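# Place the painted pin in its matching colour bin

## Task

The left hand starts out holding a pin that carries a paint mark on one side. Read the mark's colour and get the pin into the bin of that same colour so that it rests flat on the bin's floor. Releasing it from a little above the bin is allowed. It must stay there by itself, with no help from the robot. Open the hand, move the arm away, and then declare the job finished.

## Robot and tools

Robot: two arms, left_arm and right_arm, mounted facing each other across a table. Both carry an identical five-finger right hand, so the hands are not mirror images and every hand number means the same thing on either arm. In this job the pin starts in the left hand.

Scene frame: used for every pose printed in results. The origin sits on the table surface halfway between the two arm bases, and the table top is z = 0 with +z up. left_arm's base is on the +y side. The names left and right do not correspond to sides of any camera image. Printed positions are in metres, orientations are quaternions (w x y z), and velocities are in m/s and rad/s. Printed positions can be a little off, especially at long reach.

Hand point: each arm is steered by a point 0.05 m in front of its palm, where the index pad would meet the thumb tip in a pinch. Its axes are: +z along the straightened fingers, +y out of the palm, and +x across the palm toward the little finger. Straight fingers extend 0.06 to 0.07 m past the point along +z. A bracket on the little-finger side of the wrist sticks out and can strike objects.

Row format (execute_actions and move): one flat list of 28 numbers, each in [-1, 1], covering both arms even when only one moves. The first 14 are for the left arm and hand, in this order: dx, dy, dz, rx, ry, rz, then little, ring, middle, index, thumb_bend, thumb_turn, force_limit, speed. The next 14 are the same fields for the right arm and hand.

Arm fields: dx to rz are an offset, not a pose. They are measured in the hand point's own axes, starting from its pose in the most recent result that showed it, or from the current pose if no such result exists yet or this is a later call in the same reply. A value of 1.0 equals 0.6 m of travel or 180 degrees of rotation. rx, ry and rz together form a single rotation vector. Within one action, every row counts from that same starting pose, not from the previous row. Each control step clips the command to within 100 mm and 16 degrees of the measured pose, so a long reach may need several calls. Zeros do not mean hold still: they pull the hand back to the reference pose.

Hand fields: these are absolute targets, not offsets. For the four fingers, +1 is straight and -1 is curled fully into the palm. thumb_bend runs from +1 (straight) to -1 (fully bent). thumb_turn runs from +1 (beside the palm) to -1 (in front of it). A pinch is roughly index -0.22, thumb_bend -0.75, thumb_turn -0.57. force_limit sets the fingertip load at which a closing motor stops, scaling linearly from about 0 N at -1 to 10 N at +1 (15 N for the thumb). speed scales from near 0 at -1 to full at +1, where a full stroke takes 0.6 s. No hand value means leave as is. To keep a hand unchanged, resend the last eight numbers it was given. If it has not been commanded yet, send its hand_measured six values plus hand_force_limit and hand_speed. Resending the same values keeps the grip. To release, send targets more open than hand_measured.

Tools:
- execute_actions: takes "actions", a list holding one item or none. An empty list just returns the state. {"rows": [...], "steps": n} runs up to 15 rows of 1/30 s each, repeating the last row if fewer rows than steps. {"steps": n} without rows waits up to 300 steps, counted from the previous result. The optional "pictures" flag controls whether images come back.
- move: "target" is one 28-number row. Both hand points travel in straight lines toward their offset poses and finish together, taking 0.5 to 10 s. "speed" is in m/s, from 0.002 to 0.5, default 0.25; turning is capped at twice that in rad/s. Optional "stop_force" is in N, from 9 to 40. It ends an arm's path when its wrist sensor feels that much extra push against the motion, and only makes sense for slow moves without rotation. Leave it out when pulling away from something you are pressing on. The result adds a move: line giving the ending per arm (done, off_target, moving, held, contact, fault), any limits that acted (paced = pose clipped; held = some steps blocked), and the remaining distance to target.
- wait: "seconds", from 0 to 10. Nothing new is sent.
- zoom_image: "camera" is one of cam_high, cam_low, cam_left_wrist, cam_right_wrist. "region" is [x0, y0, x1, y1] in pixels of that camera's 504x504 image, at most 504 on each side. Useful for reading the paint mark and the bin colours.
- show_instructions: shows the reference image(s). It takes no arguments and moves nothing.
- finished_scene: "scene" is the current scene number. Call it only after the pin is resting in the bin, the hand is open and the arm has moved off. This step is irreversible.

Results: a state line per arm with pose and velocity; Wrist force and Wrist torque in each end effector's axes (noisy, with an offset of a few N, saturating near 50 N); hand_measured, hand_stopped_by (moving, target, force, stalled, fault), hand_load_n, hand_force_limit and hand_speed, each six values in motor order. Loads falling to about 0 mean the grip has been lost. A Hand target line shows where the controller is currently driving. "pose unreachable" and HELD mark commands that a clearance check altered or blocked.

Cautions: the robot keeps moving while you think. A fault stop lasting 10 s occurs if a joint's contact torque exceeds its limit (wrist joints 25.2 N m, with held weight counted) or any outside force reaches 150 N. The arms are stiff, so aiming even slightly past a firm surface can trigger a fault; approach slowly. Never let the arms hit or press on each other. Do not knock anything off the table, and avoid dropping the pin from high up, slamming or sliding. Sustained loads heat motors: MOTOR HOT appears from 70 °C, and at 85 °C the arm is braked. Loose objects may occasionally get nudged.

Each tool is called by a JSON object that holds its "api" and its "payload".

Reference images:

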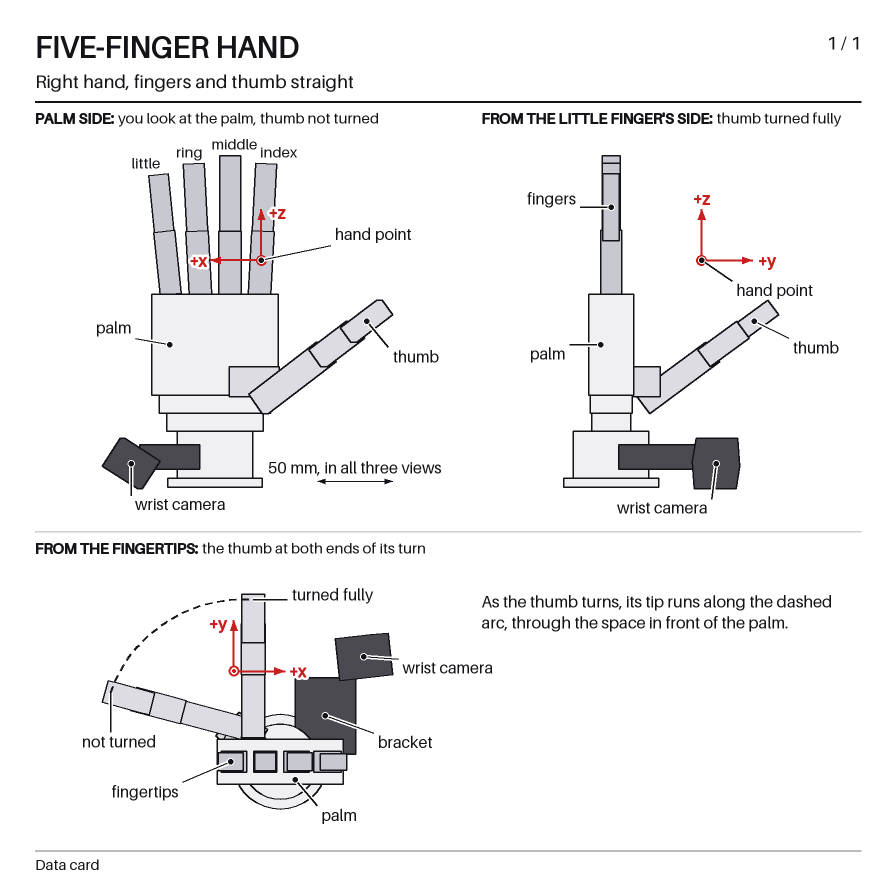

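## Session

{"api": "execute_actions", "payload": {"actions": []}}

Scene clock: 0.00 s of 4800.00 s.
left_arm: end_effector_position=(+0.6052, +0.0322, +0.2621) hand_measured=(+1.000, +1.000, +1.000, -0.158, -0.750, -0.550) hand_load_n=(+0.0, +0.0, +0.0, +6.0, +0.5, +0.0) hand_stopped_by=(target, target, target, target, target, target) hand_force_limit=0.00 hand_speed=-0.80 end_effector_quat_wxyz=(+0.364, -0.393, +0.610, -0.584) end_effector_velocity=(+0.000, -0.000, +0.000) end_effector_angular_velocity=(-0.001, +0.000, +0.001) | right_arm: end_effector_position=(+0.1649, -0.3070, +0.4729) hand_measured=(+1.000, +1.000, +1.000, +1.000, +1.000, +1.000) hand_load_n=(+0.0, +0.0, +0.0, +0.0, +0.0, +0.0) hand_stopped_by=(target, target, target, target, target, target) hand_force_limit=0.00 hand_speed=-0.80 end_effector_quat_wxyz=(+0.005, -0.309, +0.951, -0.011) end_effector_velocity=(-0.000, -0.000, +0.000) end_effector_angular_velocity=(+0.000, -0.001, +0.000)
Joint positions: left_arm=[ 0.372 -0.894  1.609 -3.791 -0.93  -0.055] | right_arm=[-1.194 -1.719  1.347  1.933  1.593 -1.88 ]
Joint velocities: left_arm=[-0.    -0.    -0.001  0.001  0.001 -0.001] | right_arm=[-0. -0. -0. -0.  0. -0.]
Wrist force (N, on the end effector, along its own x y z axes, offset not removed): no reading
Wrist torque (N m, same axes, about the end effector's origin, offset not removed): no reading
Hand target (left_arm): +0.605, +0.032, +0.262; +0.364, -0.393, +0.610, -0.584
Hand target (right_arm): +0.165, -0.307, +0.473; +0.005, -0.309, +0.951, -0.011

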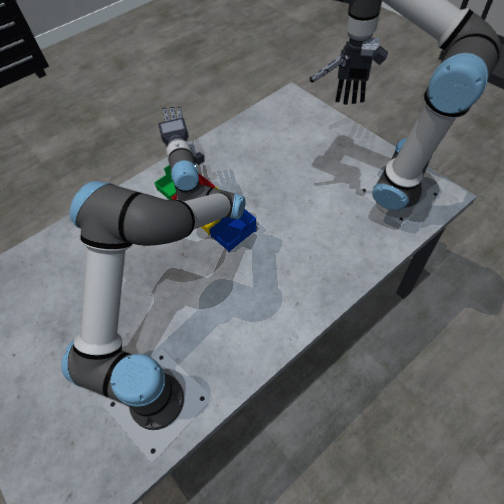

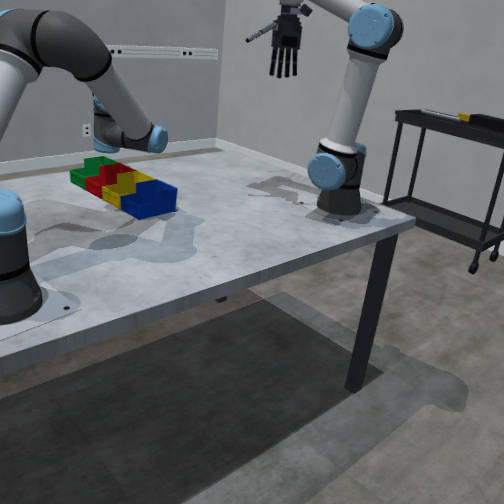

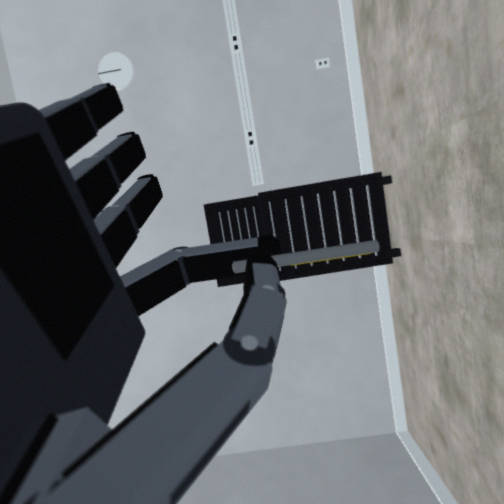

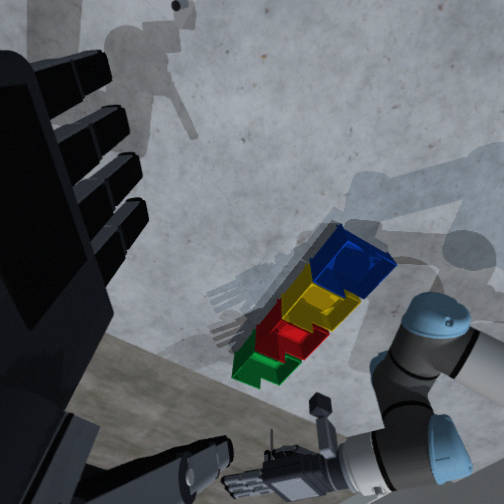

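{"api": "zoom_image", "payload": {"camera": "cam_left_wrist", "region": [220, 200, 400, 300]}}

{"api": "zoom_image", "payload": {"camera": "cam_right_wrist", "region": [220, 410, 340, 504]}}

Region (220, 200, 400, 300) of cam_left_wrist's 504x504 image, scaled by 2.800, with more detail than that image has.

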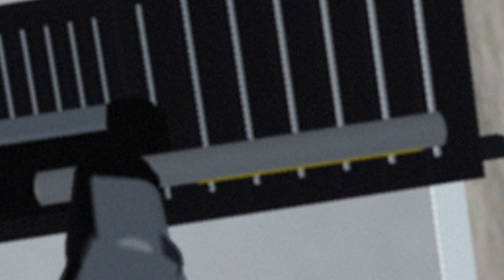

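Region (220, 410, 340, 504) of cam_right_wrist's 504x504 image, scaled by 4.200, with more detail than that image has; it fills the top 395 rows of this view, and the rest is white.

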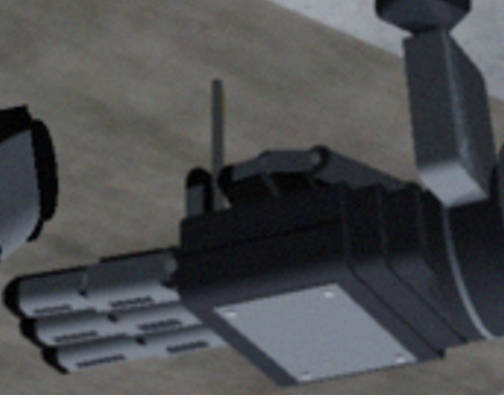

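{"api": "zoom_image", "payload": {"camera": "cam_left_wrist", "region": [300, 240, 380, 280]}}

{"api": "zoom_image", "payload": {"camera": "cam_right_wrist", "region": [220, 210, 410, 400]}}

{"api": "zoom_image", "payload": {"camera": "cam_high", "region": [130, 100, 280, 260]}}

{"api": "zoom_image", "payload": {"camera": "cam_low", "region": [50, 90, 200, 230]}}

Region (300, 240, 380, 280) of cam_left_wrist's 504x504 image, scaled by 6.300, with more detail than that image has.

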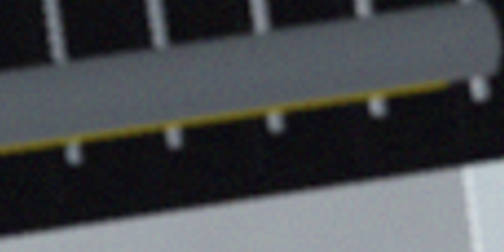

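Region (220, 210, 410, 400) of cam_right_wrist's 504x504 image, scaled by 2.653, with more detail than that image has.

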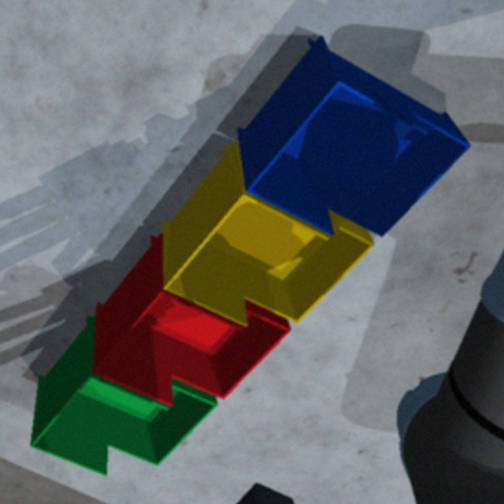

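Region (130, 100, 280, 260) of cam_high's 504x504 image, scaled by 3.150, with more detail than that image has; it fills the left 472 columns of this view, and the rest is white.

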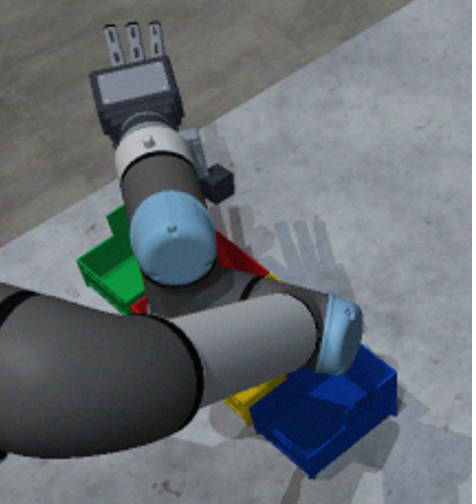

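Region (50, 90, 200, 230) of cam_low's 504x504 image, scaled by 3.360, with more detail than that image has; it fills the top 470 rows of this view, and the rest is white.

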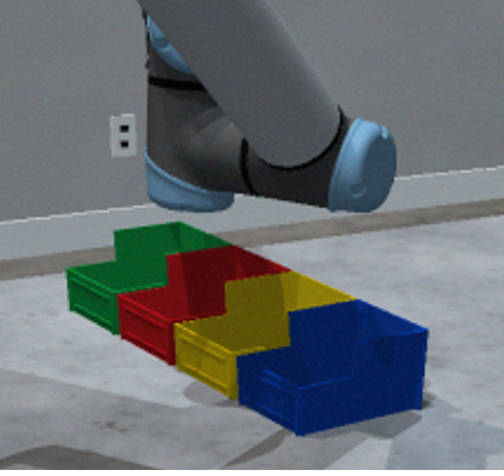

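{"api": "move", "payload": {"target": [0.1468, 0.1718, -0.2992, -0.0303, -0.2466, -0.5195, 1, 1, 1, -0.158, -0.75, -0.55, 0.0, -0.8, 0, 0, 0, 0, 0, 0, 1, 1, 1, 1, 1, 1, 0.0, -0.8], "speed": 0.25}}

Scene clock: 124.13 s of 4800.00 s.
left_arm: end_effector_position=(+0.4001, +0.0301, +0.1697) hand_measured=(+1.000, +1.000, +1.000, -0.156, -0.750, -0.550) hand_load_n=(+0.0, +0.0, +0.0, +5.5, +0.5, +0.0) hand_stopped_by=(target, target, target, force, target, target) hand_force_limit=0.00 hand_speed=-0.80 end_effector_quat_wxyz=(+0.000, +0.887, +0.001, +0.461) end_effector_velocity=(-0.001, -0.000, -0.000) end_effector_angular_velocity=(-0.006, +0.005, +0.008) | right_arm: end_effector_position=(+0.1649, -0.3070, +0.4729) hand_measured=(+1.000, +1.000, +1.000, +1.000, +1.000, +1.000) hand_load_n=(+0.0, +0.0, +0.0, +0.0, +0.0, +0.0) hand_stopped_by=(target, target, target, target, target, target) hand_force_limit=0.00 hand_speed=-0.80 end_effector_quat_wxyz=(+0.005, -0.309, +0.951, -0.011) end_effector_velocity=(-0.000, +0.000, +0.000) end_effector_angular_velocity=(+0.002, +0.000, +0.000)
Joint positions: left_arm=[ 0.081 -1.314  2.044 -2.572 -0.639 -2.809] | right_arm=[-1.194 -1.719  1.347  1.933  1.593 -1.88 ]
Joint velocities: left_arm=[-0.001 -0.002 -0.002  0.013 -0.004 -0.017] | right_arm=[-0.    -0.001  0.    -0.    -0.002 -0.   ]
Wrist force (N, on the end effector, along its own x y z axes, offset not removed): left_arm=[0.9 -1.1 2.5] | right_arm=[-0.2 0.0 -0.1]
Wrist torque (N m, same axes, about the end effector's origin, offset not removed): left_arm=[-0.29 -0.18 0.08] | right_arm=[-0.13 0.01 0.00]
Hand target (left_arm): +0.400, +0.030, +0.170; +0.000, +0.887, +0.001, +0.461
Hand target (right_arm): +0.165, -0.307, +0.473; +0.005, -0.309, +0.951, -0.011
Off the commanded pose (left_arm): 0.000 m, 0 deg.
Off the commanded pose (right_arm): 0.000 m, 0 deg.
After step 90, 117.00 s passed at rest.
move: done

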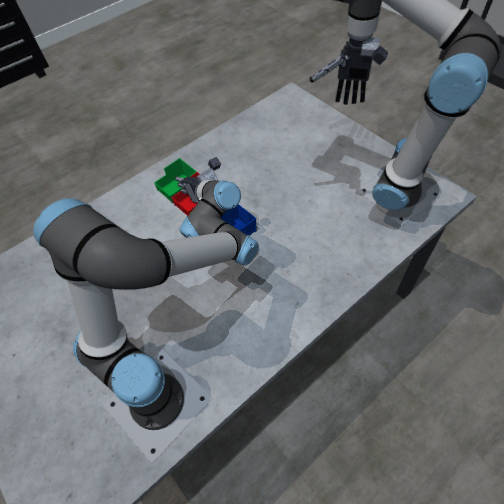

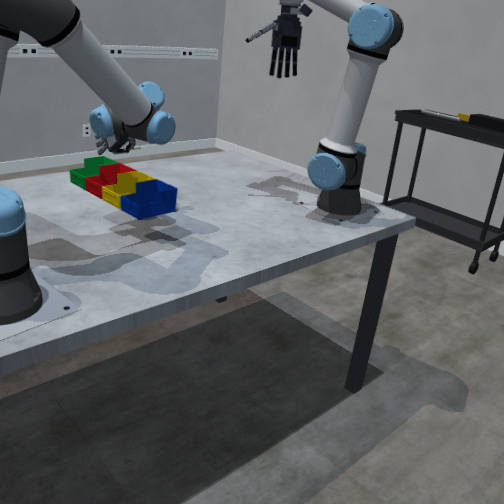

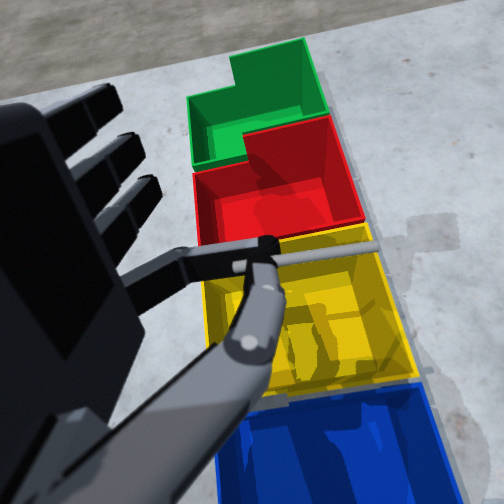

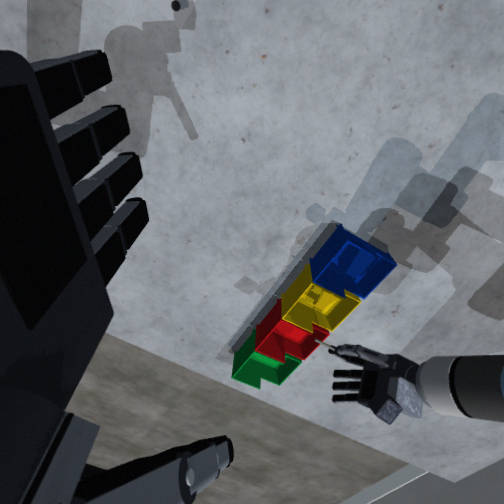

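{"api": "move", "payload": {"target": [-0.1022, 0, 0.0717, 0, 0, 0, 1, 1, 1, -0.158, -0.75, -0.55, 0.0, -0.8, 0, 0, 0, 0, 0, 0, 1, 1, 1, 1, 1, 1, 0.0, -0.8], "speed": 0.12}}

Scene clock: 151.37 s of 4800.00 s.
left_arm: end_effector_position=(+0.4001, +0.0302, +0.0951) hand_measured=(+1.000, +1.000, +1.000, -0.156, -0.750, -0.550) hand_load_n=(+0.0, +0.0, +0.0, +5.5, +0.5, +0.0) hand_stopped_by=(target, target, target, force, target, target) hand_force_limit=0.00 hand_speed=-0.80 end_effector_quat_wxyz=(+0.000, +0.887, +0.001, +0.461) end_effector_velocity=(-0.000, -0.001, -0.002) end_effector_angular_velocity=(+0.000, -0.001, -0.003) | right_arm: end_effector_position=(+0.1649, -0.3070, +0.4729) hand_measured=(+1.000, +1.000, +1.000, +1.000, +1.000, +1.000) hand_load_n=(+0.0, +0.0, +0.0, +0.0, +0.0, +0.0) hand_stopped_by=(target, target, target, target, target, target) hand_force_limit=0.00 hand_speed=-0.80 end_effector_quat_wxyz=(+0.005, -0.309, +0.951, -0.011) end_effector_velocity=(+0.001, +0.000, -0.000) end_effector_angular_velocity=(-0.001, +0.002, +0.000)
Joint positions: left_arm=[ 0.081 -1.166  2.102 -2.778 -0.639 -2.809] | right_arm=[-1.194 -1.719  1.347  1.933  1.593 -1.88 ]
Joint velocities: left_arm=[-0.     0.006  0.001 -0.01   0.     0.004] | right_arm=[-0.     0.002 -0.     0.     0.    -0.   ]
Wrist force (N, on the end effector, along its own x y z axes, offset not removed): left_arm=[0.7 -0.6 1.4] | right_arm=[0.2 -1.0 -1.9]
Wrist torque (N m, same axes, about the end effector's origin, offset not removed): left_arm=[-0.14 -0.15 0.04] | right_arm=[-0.33 0.00 0.01]
Hand target (left_arm): +0.400, +0.030, +0.095; +0.000, +0.887, +0.001, +0.461
Hand target (right_arm): +0.165, -0.307, +0.473; +0.005, -0.309, +0.951, -0.011
Off the commanded pose (left_arm): 0.000 m, 0 deg.
Off the commanded pose (right_arm): 0.000 m, 0 deg.
After step 90, 23.13 s passed at rest.
move: done

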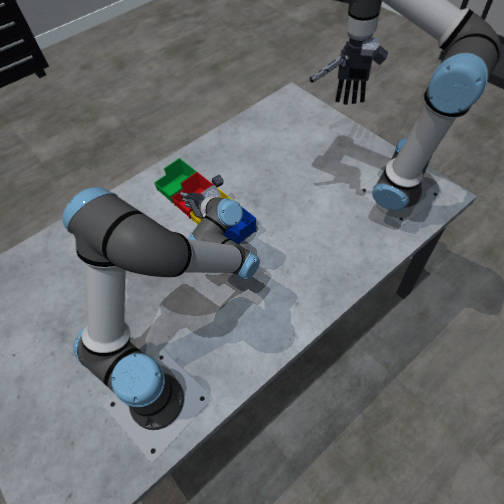

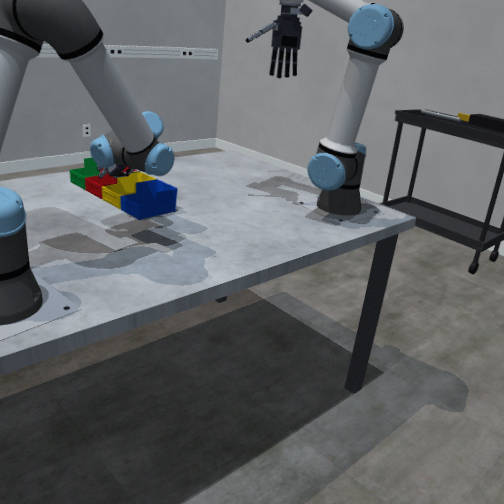

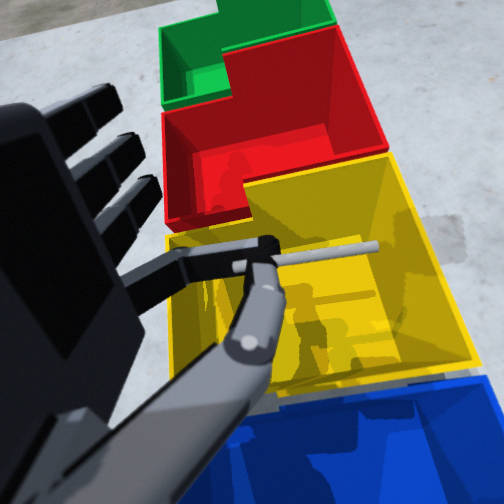

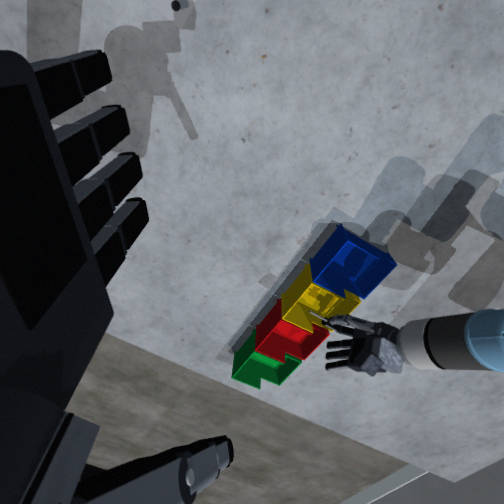

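{"api": "zoom_image", "payload": {"camera": "cam_right_wrist", "region": [270, 260, 420, 390]}}

{"api": "zoom_image", "payload": {"camera": "cam_low", "region": [60, 130, 190, 230]}}

Region (270, 260, 420, 390) of cam_right_wrist's 504x504 image, scaled by 3.360, with more detail than that image has; it fills the top 437 rows of this view, and the rest is white.

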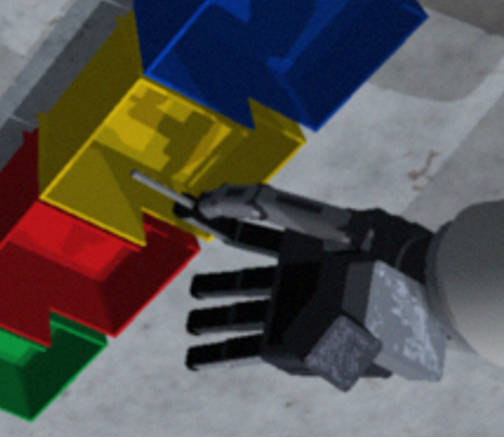

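Region (60, 130, 190, 230) of cam_low's 504x504 image, scaled by 3.877, with more detail than that image has; it fills the top 388 rows of this view, and the rest is white.

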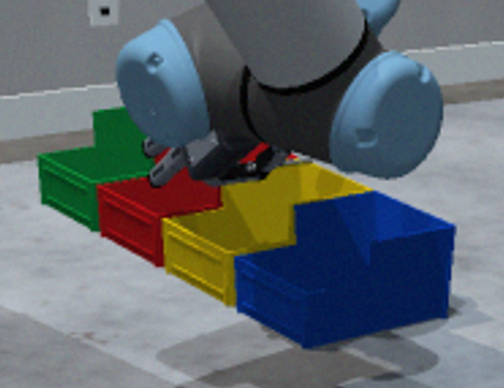

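{"api": "move", "payload": {"target": [-0.0205, 0, 0.0143, 0, 0, 0, 1, 1, 1, -0.158, -0.75, -0.55, 0.0, -0.8, 0, 0, 0, 0, 0, 0, 1, 1, 1, 1, 1, 1, 0.0, -0.8], "speed": 0.06}}

{"api": "execute_actions", "payload": {"actions": [{"rows": [[0, 0, 0, 0, 0, 0, 1, 1, 1, 0.2, -0.75, -0.55, 0.0, 0.6, 0, 0, 0, 0, 0, 0, 1, 1, 1, 1, 1, 1, 0.0, -0.8]], "steps": 15}]}}

Scene clock: 176.77 s of 4800.00 s.
left_arm: end_effector_position=(+0.4001, +0.0302, +0.0803) hand_measured=(+1.000, +1.000, +1.000, -0.156, -0.750, -0.550) hand_load_n=(+0.0, +0.0, +0.0, +5.5, +0.5, +0.0) hand_stopped_by=(target, target, target, force, target, target) hand_force_limit=0.00 hand_speed=-0.80 end_effector_quat_wxyz=(+0.000, +0.887, +0.001, +0.461) end_effector_velocity=(-0.000, -0.001, -0.001) end_effector_angular_velocity=(-0.001, -0.001, -0.001) | right_arm: end_effector_position=(+0.1649, -0.3070, +0.4729) hand_measured=(+1.000, +1.000, +1.000, +1.000, +1.000, +1.000) hand_load_n=(+0.0, +0.0, +0.0, +0.0, +0.0, +0.0) hand_stopped_by=(target, target, target, target, target, target) hand_force_limit=0.00 hand_speed=-0.80 end_effector_quat_wxyz=(+0.005, -0.309, +0.951, -0.011) end_effector_velocity=(+0.000, -0.000, -0.000) end_effector_angular_velocity=(-0.000, +0.000, +0.000)
Joint positions: left_arm=[ 0.081 -1.133  2.109 -2.818 -0.639 -2.809] | right_arm=[-1.194 -1.719  1.347  1.933  1.593 -1.88 ]
Joint velocities: left_arm=[-0.001  0.004  0.    -0.005  0.001 -0.   ] | right_arm=[ 0.  0. -0.  0.  0.  0.]
Wrist force (N, on the end effector, along its own x y z axes, offset not removed): left_arm=[0.6 -0.9 1.3] | right_arm=[-0.5 -2.7 -3.4]
Wrist torque (N m, same axes, about the end effector's origin, offset not removed): left_arm=[-0.21 -0.12 0.02] | right_arm=[-0.29 0.30 -0.06]
Hand target (left_arm): +0.400, +0.030, +0.080; +0.000, +0.887, +0.001, +0.461
Hand target (right_arm): +0.165, -0.307, +0.473; +0.005, -0.309, +0.951, -0.011
Off the commanded pose (left_arm): 0.000 m, 0 deg.
Off the commanded pose (right_arm): 0.000 m, 0 deg.
After step 90, 21.60 s passed at rest.
move: done

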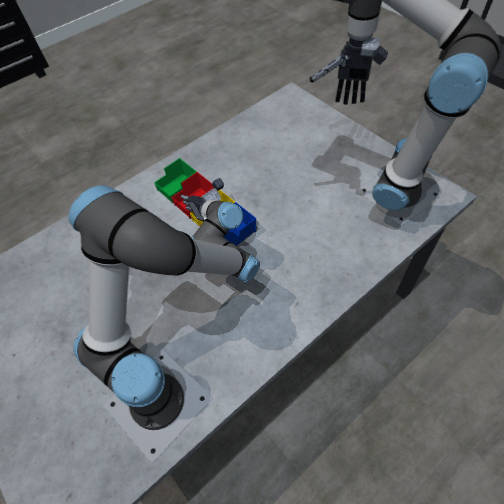

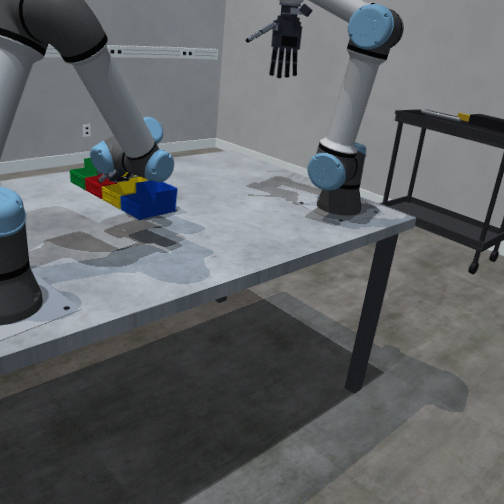

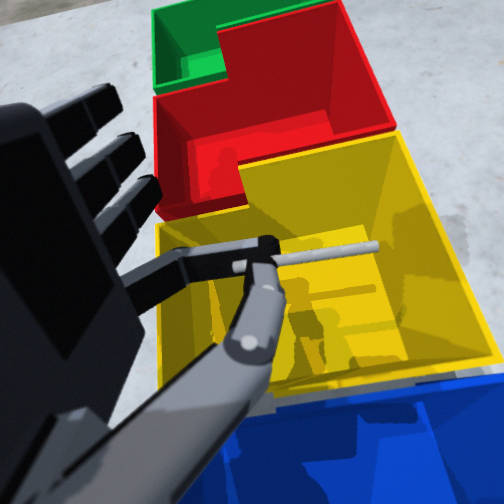

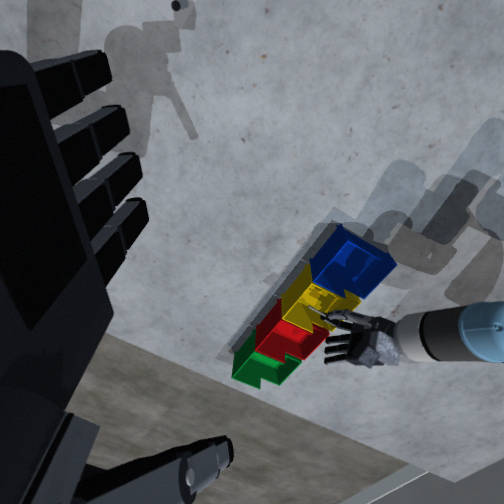

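Scene clock: 177.27 s of 4800.00 s.
left_arm: end_effector_position=(+0.4001, +0.0302, +0.0802) hand_measured=(+1.000, +1.000, +1.000, +0.200, -0.750, -0.550) hand_load_n=(+0.0, +0.0, +0.0, +0.0, +0.0, +0.0) hand_stopped_by=(target, target, target, target, target, target) hand_force_limit=0.00 hand_speed=0.60 end_effector_quat_wxyz=(+0.000, +0.887, +0.001, +0.461) end_effector_velocity=(+0.000, +0.000, -0.000) end_effector_angular_velocity=(+0.001, -0.000, +0.001) | right_arm: end_effector_position=(+0.1649, -0.3070, +0.4729) hand_measured=(+1.000, +1.000, +1.000, +1.000, +1.000, +1.000) hand_load_n=(+0.0, +0.0, +0.0, +0.0, +0.0, +0.0) hand_stopped_by=(target, target, target, target, target, target) hand_force_limit=0.00 hand_speed=-0.80 end_effector_quat_wxyz=(+0.005, -0.309, +0.951, -0.011) end_effector_velocity=(+0.000, +0.001, -0.000) end_effector_angular_velocity=(+0.002, +0.002, +0.000)
Joint positions: left_arm=[ 0.081 -1.133  2.109 -2.818 -0.639 -2.809] | right_arm=[-1.194 -1.719  1.347  1.933  1.593 -1.88 ]
Joint velocities: left_arm=[ 0.    -0.     0.     0.001  0.001 -0.   ] | right_arm=[-0.     0.001 -0.    -0.    -0.003 -0.   ]
Wrist force (N, on the end effector, along its own x y z axes, offset not removed): left_arm=[1.8 -1.3 2.9] | right_arm=[0.2 -2.4 -4.0]
Wrist torque (N m, same axes, about the end effector's origin, offset not removed): left_arm=[-0.36 -0.24 0.06] | right_arm=[-0.31 0.29 0.07]
Hand target (left_arm): +0.400, +0.030, +0.080; +0.000, +0.887, +0.001, +0.461
Hand target (right_arm): +0.165, -0.307, +0.473; +0.005, -0.309, +0.951, -0.011
Off the commanded pose (left_arm): 0.000 m, 0 deg.
Off the commanded pose (right_arm): 0.000 m, 0 deg.
Steps of this call (steps 1 to 15: all 15 steps of this action). Readings (end_effector_position | what the end effector reports):
1: left_arm (+0.4001, +0.0302, +0.0802) | right_arm (+0.1649, -0.3070, +0.4729) | left_arm hand_measured=(+1.000, +1.000, +1.000, -0.156, -0.750, -0.550) hand_load_n=(+0.0, +0.0, +0.0, +5.5, +0.5, +0.0) hand_stopped_by=(target, target, target, moving, target, target) hand_force_limit=0.00 hand_speed=0.60 | right_arm hand_measured=(+1.000, +1.000, +1.000, +1.000, +1.000, +1.000) hand_load_n=(+0.0, +0.0, +0.0, +0.0, +0.0, +0.0) hand_stopped_by=(target, target, target, target, target, target) hand_force_limit=0.00 hand_speed=-0.80
2: left_arm (+0.4001, +0.0302, +0.0802) | right_arm (+0.1649, -0.3070, +0.4729) | left_arm hand_measured=(+1.000, +1.000, +1.000, -0.156, -0.750, -0.550) hand_load_n=(+0.0, +0.0, +0.0, +5.5, +0.5, +0.0) hand_stopped_by=(target, target, target, moving, target, target) hand_force_limit=0.00 hand_speed=0.60 | right_arm hand_measured=(+1.000, +1.000, +1.000, +1.000, +1.000, +1.000) hand_load_n=(+0.0, +0.0, +0.0, +0.0, +0.0, +0.0) hand_stopped_by=(target, target, target, target, target, target) hand_force_limit=0.00 hand_speed=-0.80
4: left_arm (+0.4001, +0.0302, +0.0802) | right_arm (+0.1649, -0.3070, +0.4729) | left_arm hand_measured=(+1.000, +1.000, +1.000, -0.078, -0.750, -0.550) hand_load_n=(+0.0, +0.0, +0.0, +0.5, +0.0, +0.0) hand_stopped_by=(target, target, target, moving, target, target) hand_force_limit=0.00 hand_speed=0.60 | right_arm hand_measured=(+1.000, +1.000, +1.000, +1.000, +1.000, +1.000) hand_load_n=(+0.0, +0.0, +0.0, +0.0, +0.0, +0.0) hand_stopped_by=(target, target, target, target, target, target) hand_force_limit=0.00 hand_speed=-0.80
8: left_arm (+0.4001, +0.0302, +0.0802) | right_arm (+0.1649, -0.3070, +0.4729) | left_arm hand_measured=(+1.000, +1.000, +1.000, +0.200, -0.750, -0.550) hand_load_n=(+0.0, +0.0, +0.0, +0.0, +0.0, +0.0) hand_stopped_by=(target, target, target, moving, target, target) hand_force_limit=0.00 hand_speed=0.60 | right_arm hand_measured=(+1.000, +1.000, +1.000, +1.000, +1.000, +1.000) hand_load_n=(+0.0, +0.0, +0.0, +0.0, +0.0, +0.0) hand_stopped_by=(target, target, target, target, target, target) hand_force_limit=0.00 hand_speed=-0.80
15: the state above

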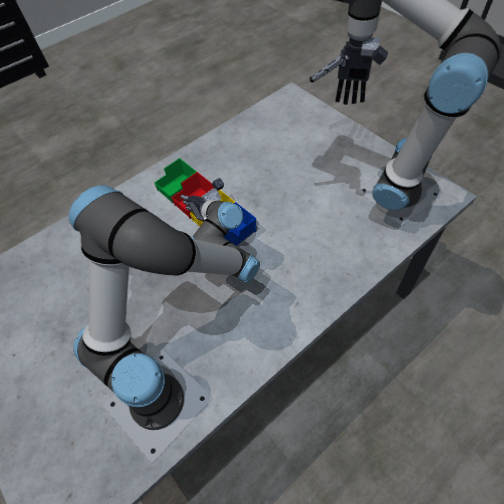

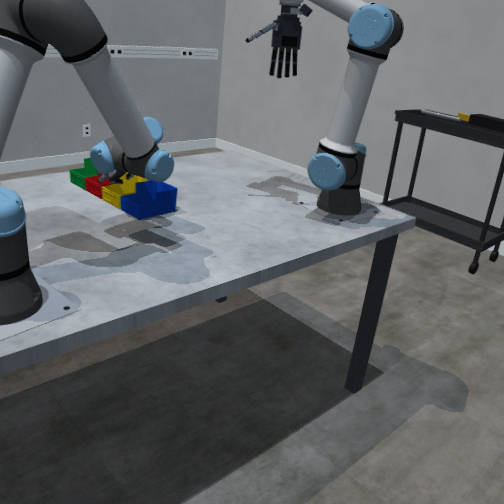

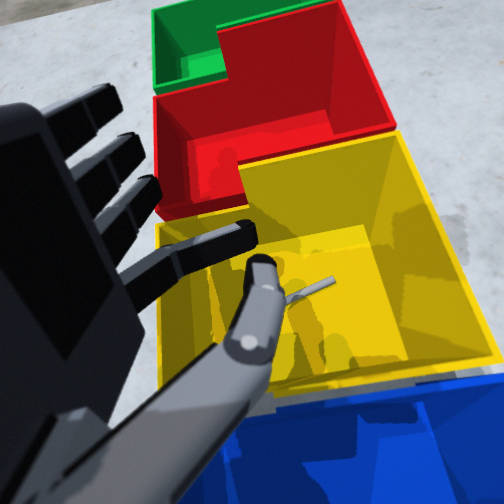

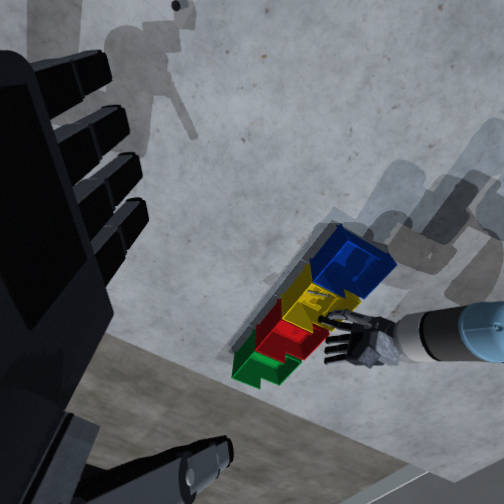

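{"api": "move", "payload": {"target": [0.1772, -0.1333, -0.1243, 0, 0, 0, 1, 1, 1, 0.2, -0.75, -0.55, 0.0, 0.6, 0, 0, 0, 0, 0, 0, 1, 1, 1, 1, 1, 1, 0.0, -0.8], "speed": 0.25}}

Scene clock: 182.93 s of 4800.00 s.
left_arm: end_effector_position=(+0.4000, +0.1100, +0.2098) hand_measured=(+1.000, +1.000, +1.000, +0.200, -0.750, -0.550) hand_load_n=(+0.0, +0.0, +0.0, +0.0, +0.0, +0.0) hand_stopped_by=(target, target, target, target, target, target) hand_force_limit=0.00 hand_speed=0.60 end_effector_quat_wxyz=(+0.000, +0.887, +0.001, +0.461) end_effector_velocity=(-0.000, +0.000, +0.002) end_effector_angular_velocity=(-0.001, -0.000, +0.001) | right_arm: end_effector_position=(+0.1649, -0.3070, +0.4729) hand_measured=(+1.000, +1.000, +1.000, +1.000, +1.000, +1.000) hand_load_n=(+0.0, +0.0, +0.0, +0.0, +0.0, +0.0) hand_stopped_by=(target, target, target, target, target, target) hand_force_limit=0.00 hand_speed=-0.80 end_effector_quat_wxyz=(+0.005, -0.309, +0.951, -0.011) end_effector_velocity=(-0.001, -0.000, +0.001) end_effector_angular_velocity=(+0.001, -0.003, +0.000)
Joint positions: left_arm=[ 0.118 -1.529  2.186 -2.546 -0.65  -2.75 ] | right_arm=[-1.194 -1.719  1.347  1.933  1.593 -1.88 ]
Joint velocities: left_arm=[-0.001 -0.005 -0.002  0.009  0.    -0.003] | right_arm=[-0.    -0.003  0.    -0.     0.    -0.   ]
Wrist force (N, on the end effector, along its own x y z axes, offset not removed): left_arm=[0.7 -2.0 2.6] | right_arm=[-1.2 0.3 -2.5]
Wrist torque (N m, same axes, about the end effector's origin, offset not removed): left_arm=[-0.47 -0.08 0.03] | right_arm=[0.04 0.37 0.00]
Hand target (left_arm): +0.400, +0.110, +0.210; +0.000, +0.887, +0.001, +0.461
Hand target (right_arm): +0.165, -0.307, +0.473; +0.005, -0.309, +0.951, -0.011
Off the commanded pose (left_arm): 0.000 m, 0 deg.
Off the commanded pose (right_arm): 0.000 m, 0 deg.
After step 90, 1.43 s passed at rest.
move: done

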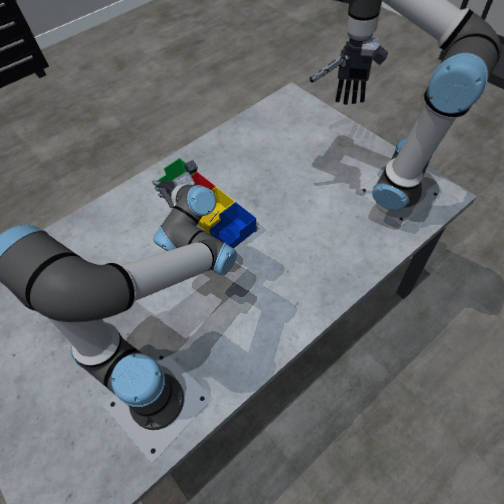

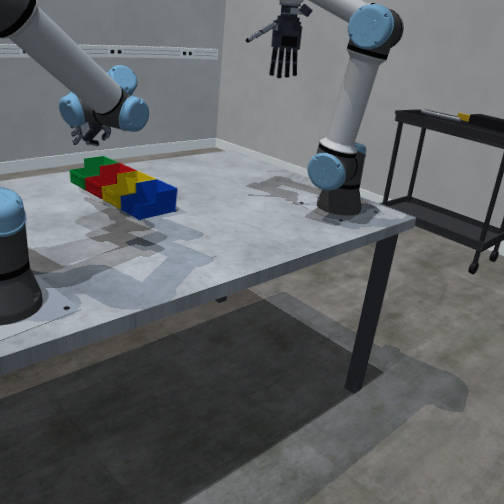

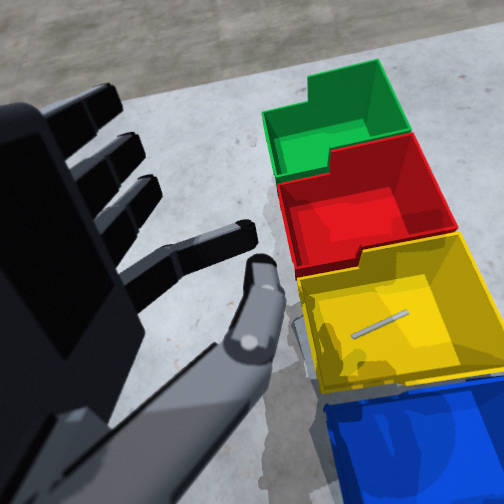

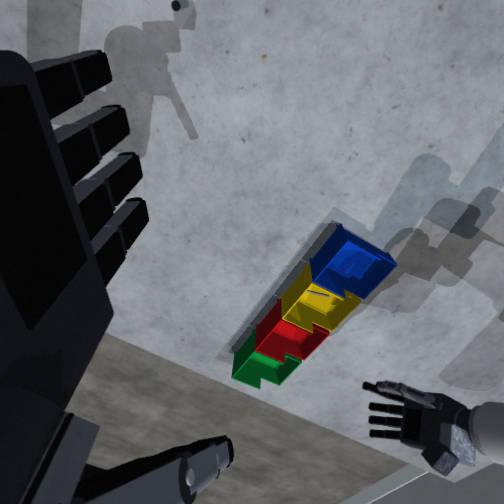

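The pin lies flat on the yellow bin's floor and the hand is clear. I am done with scene 1.

{"api": "finished_scene", "payload": {"scene": 1}}

The scene is finished: the task was done.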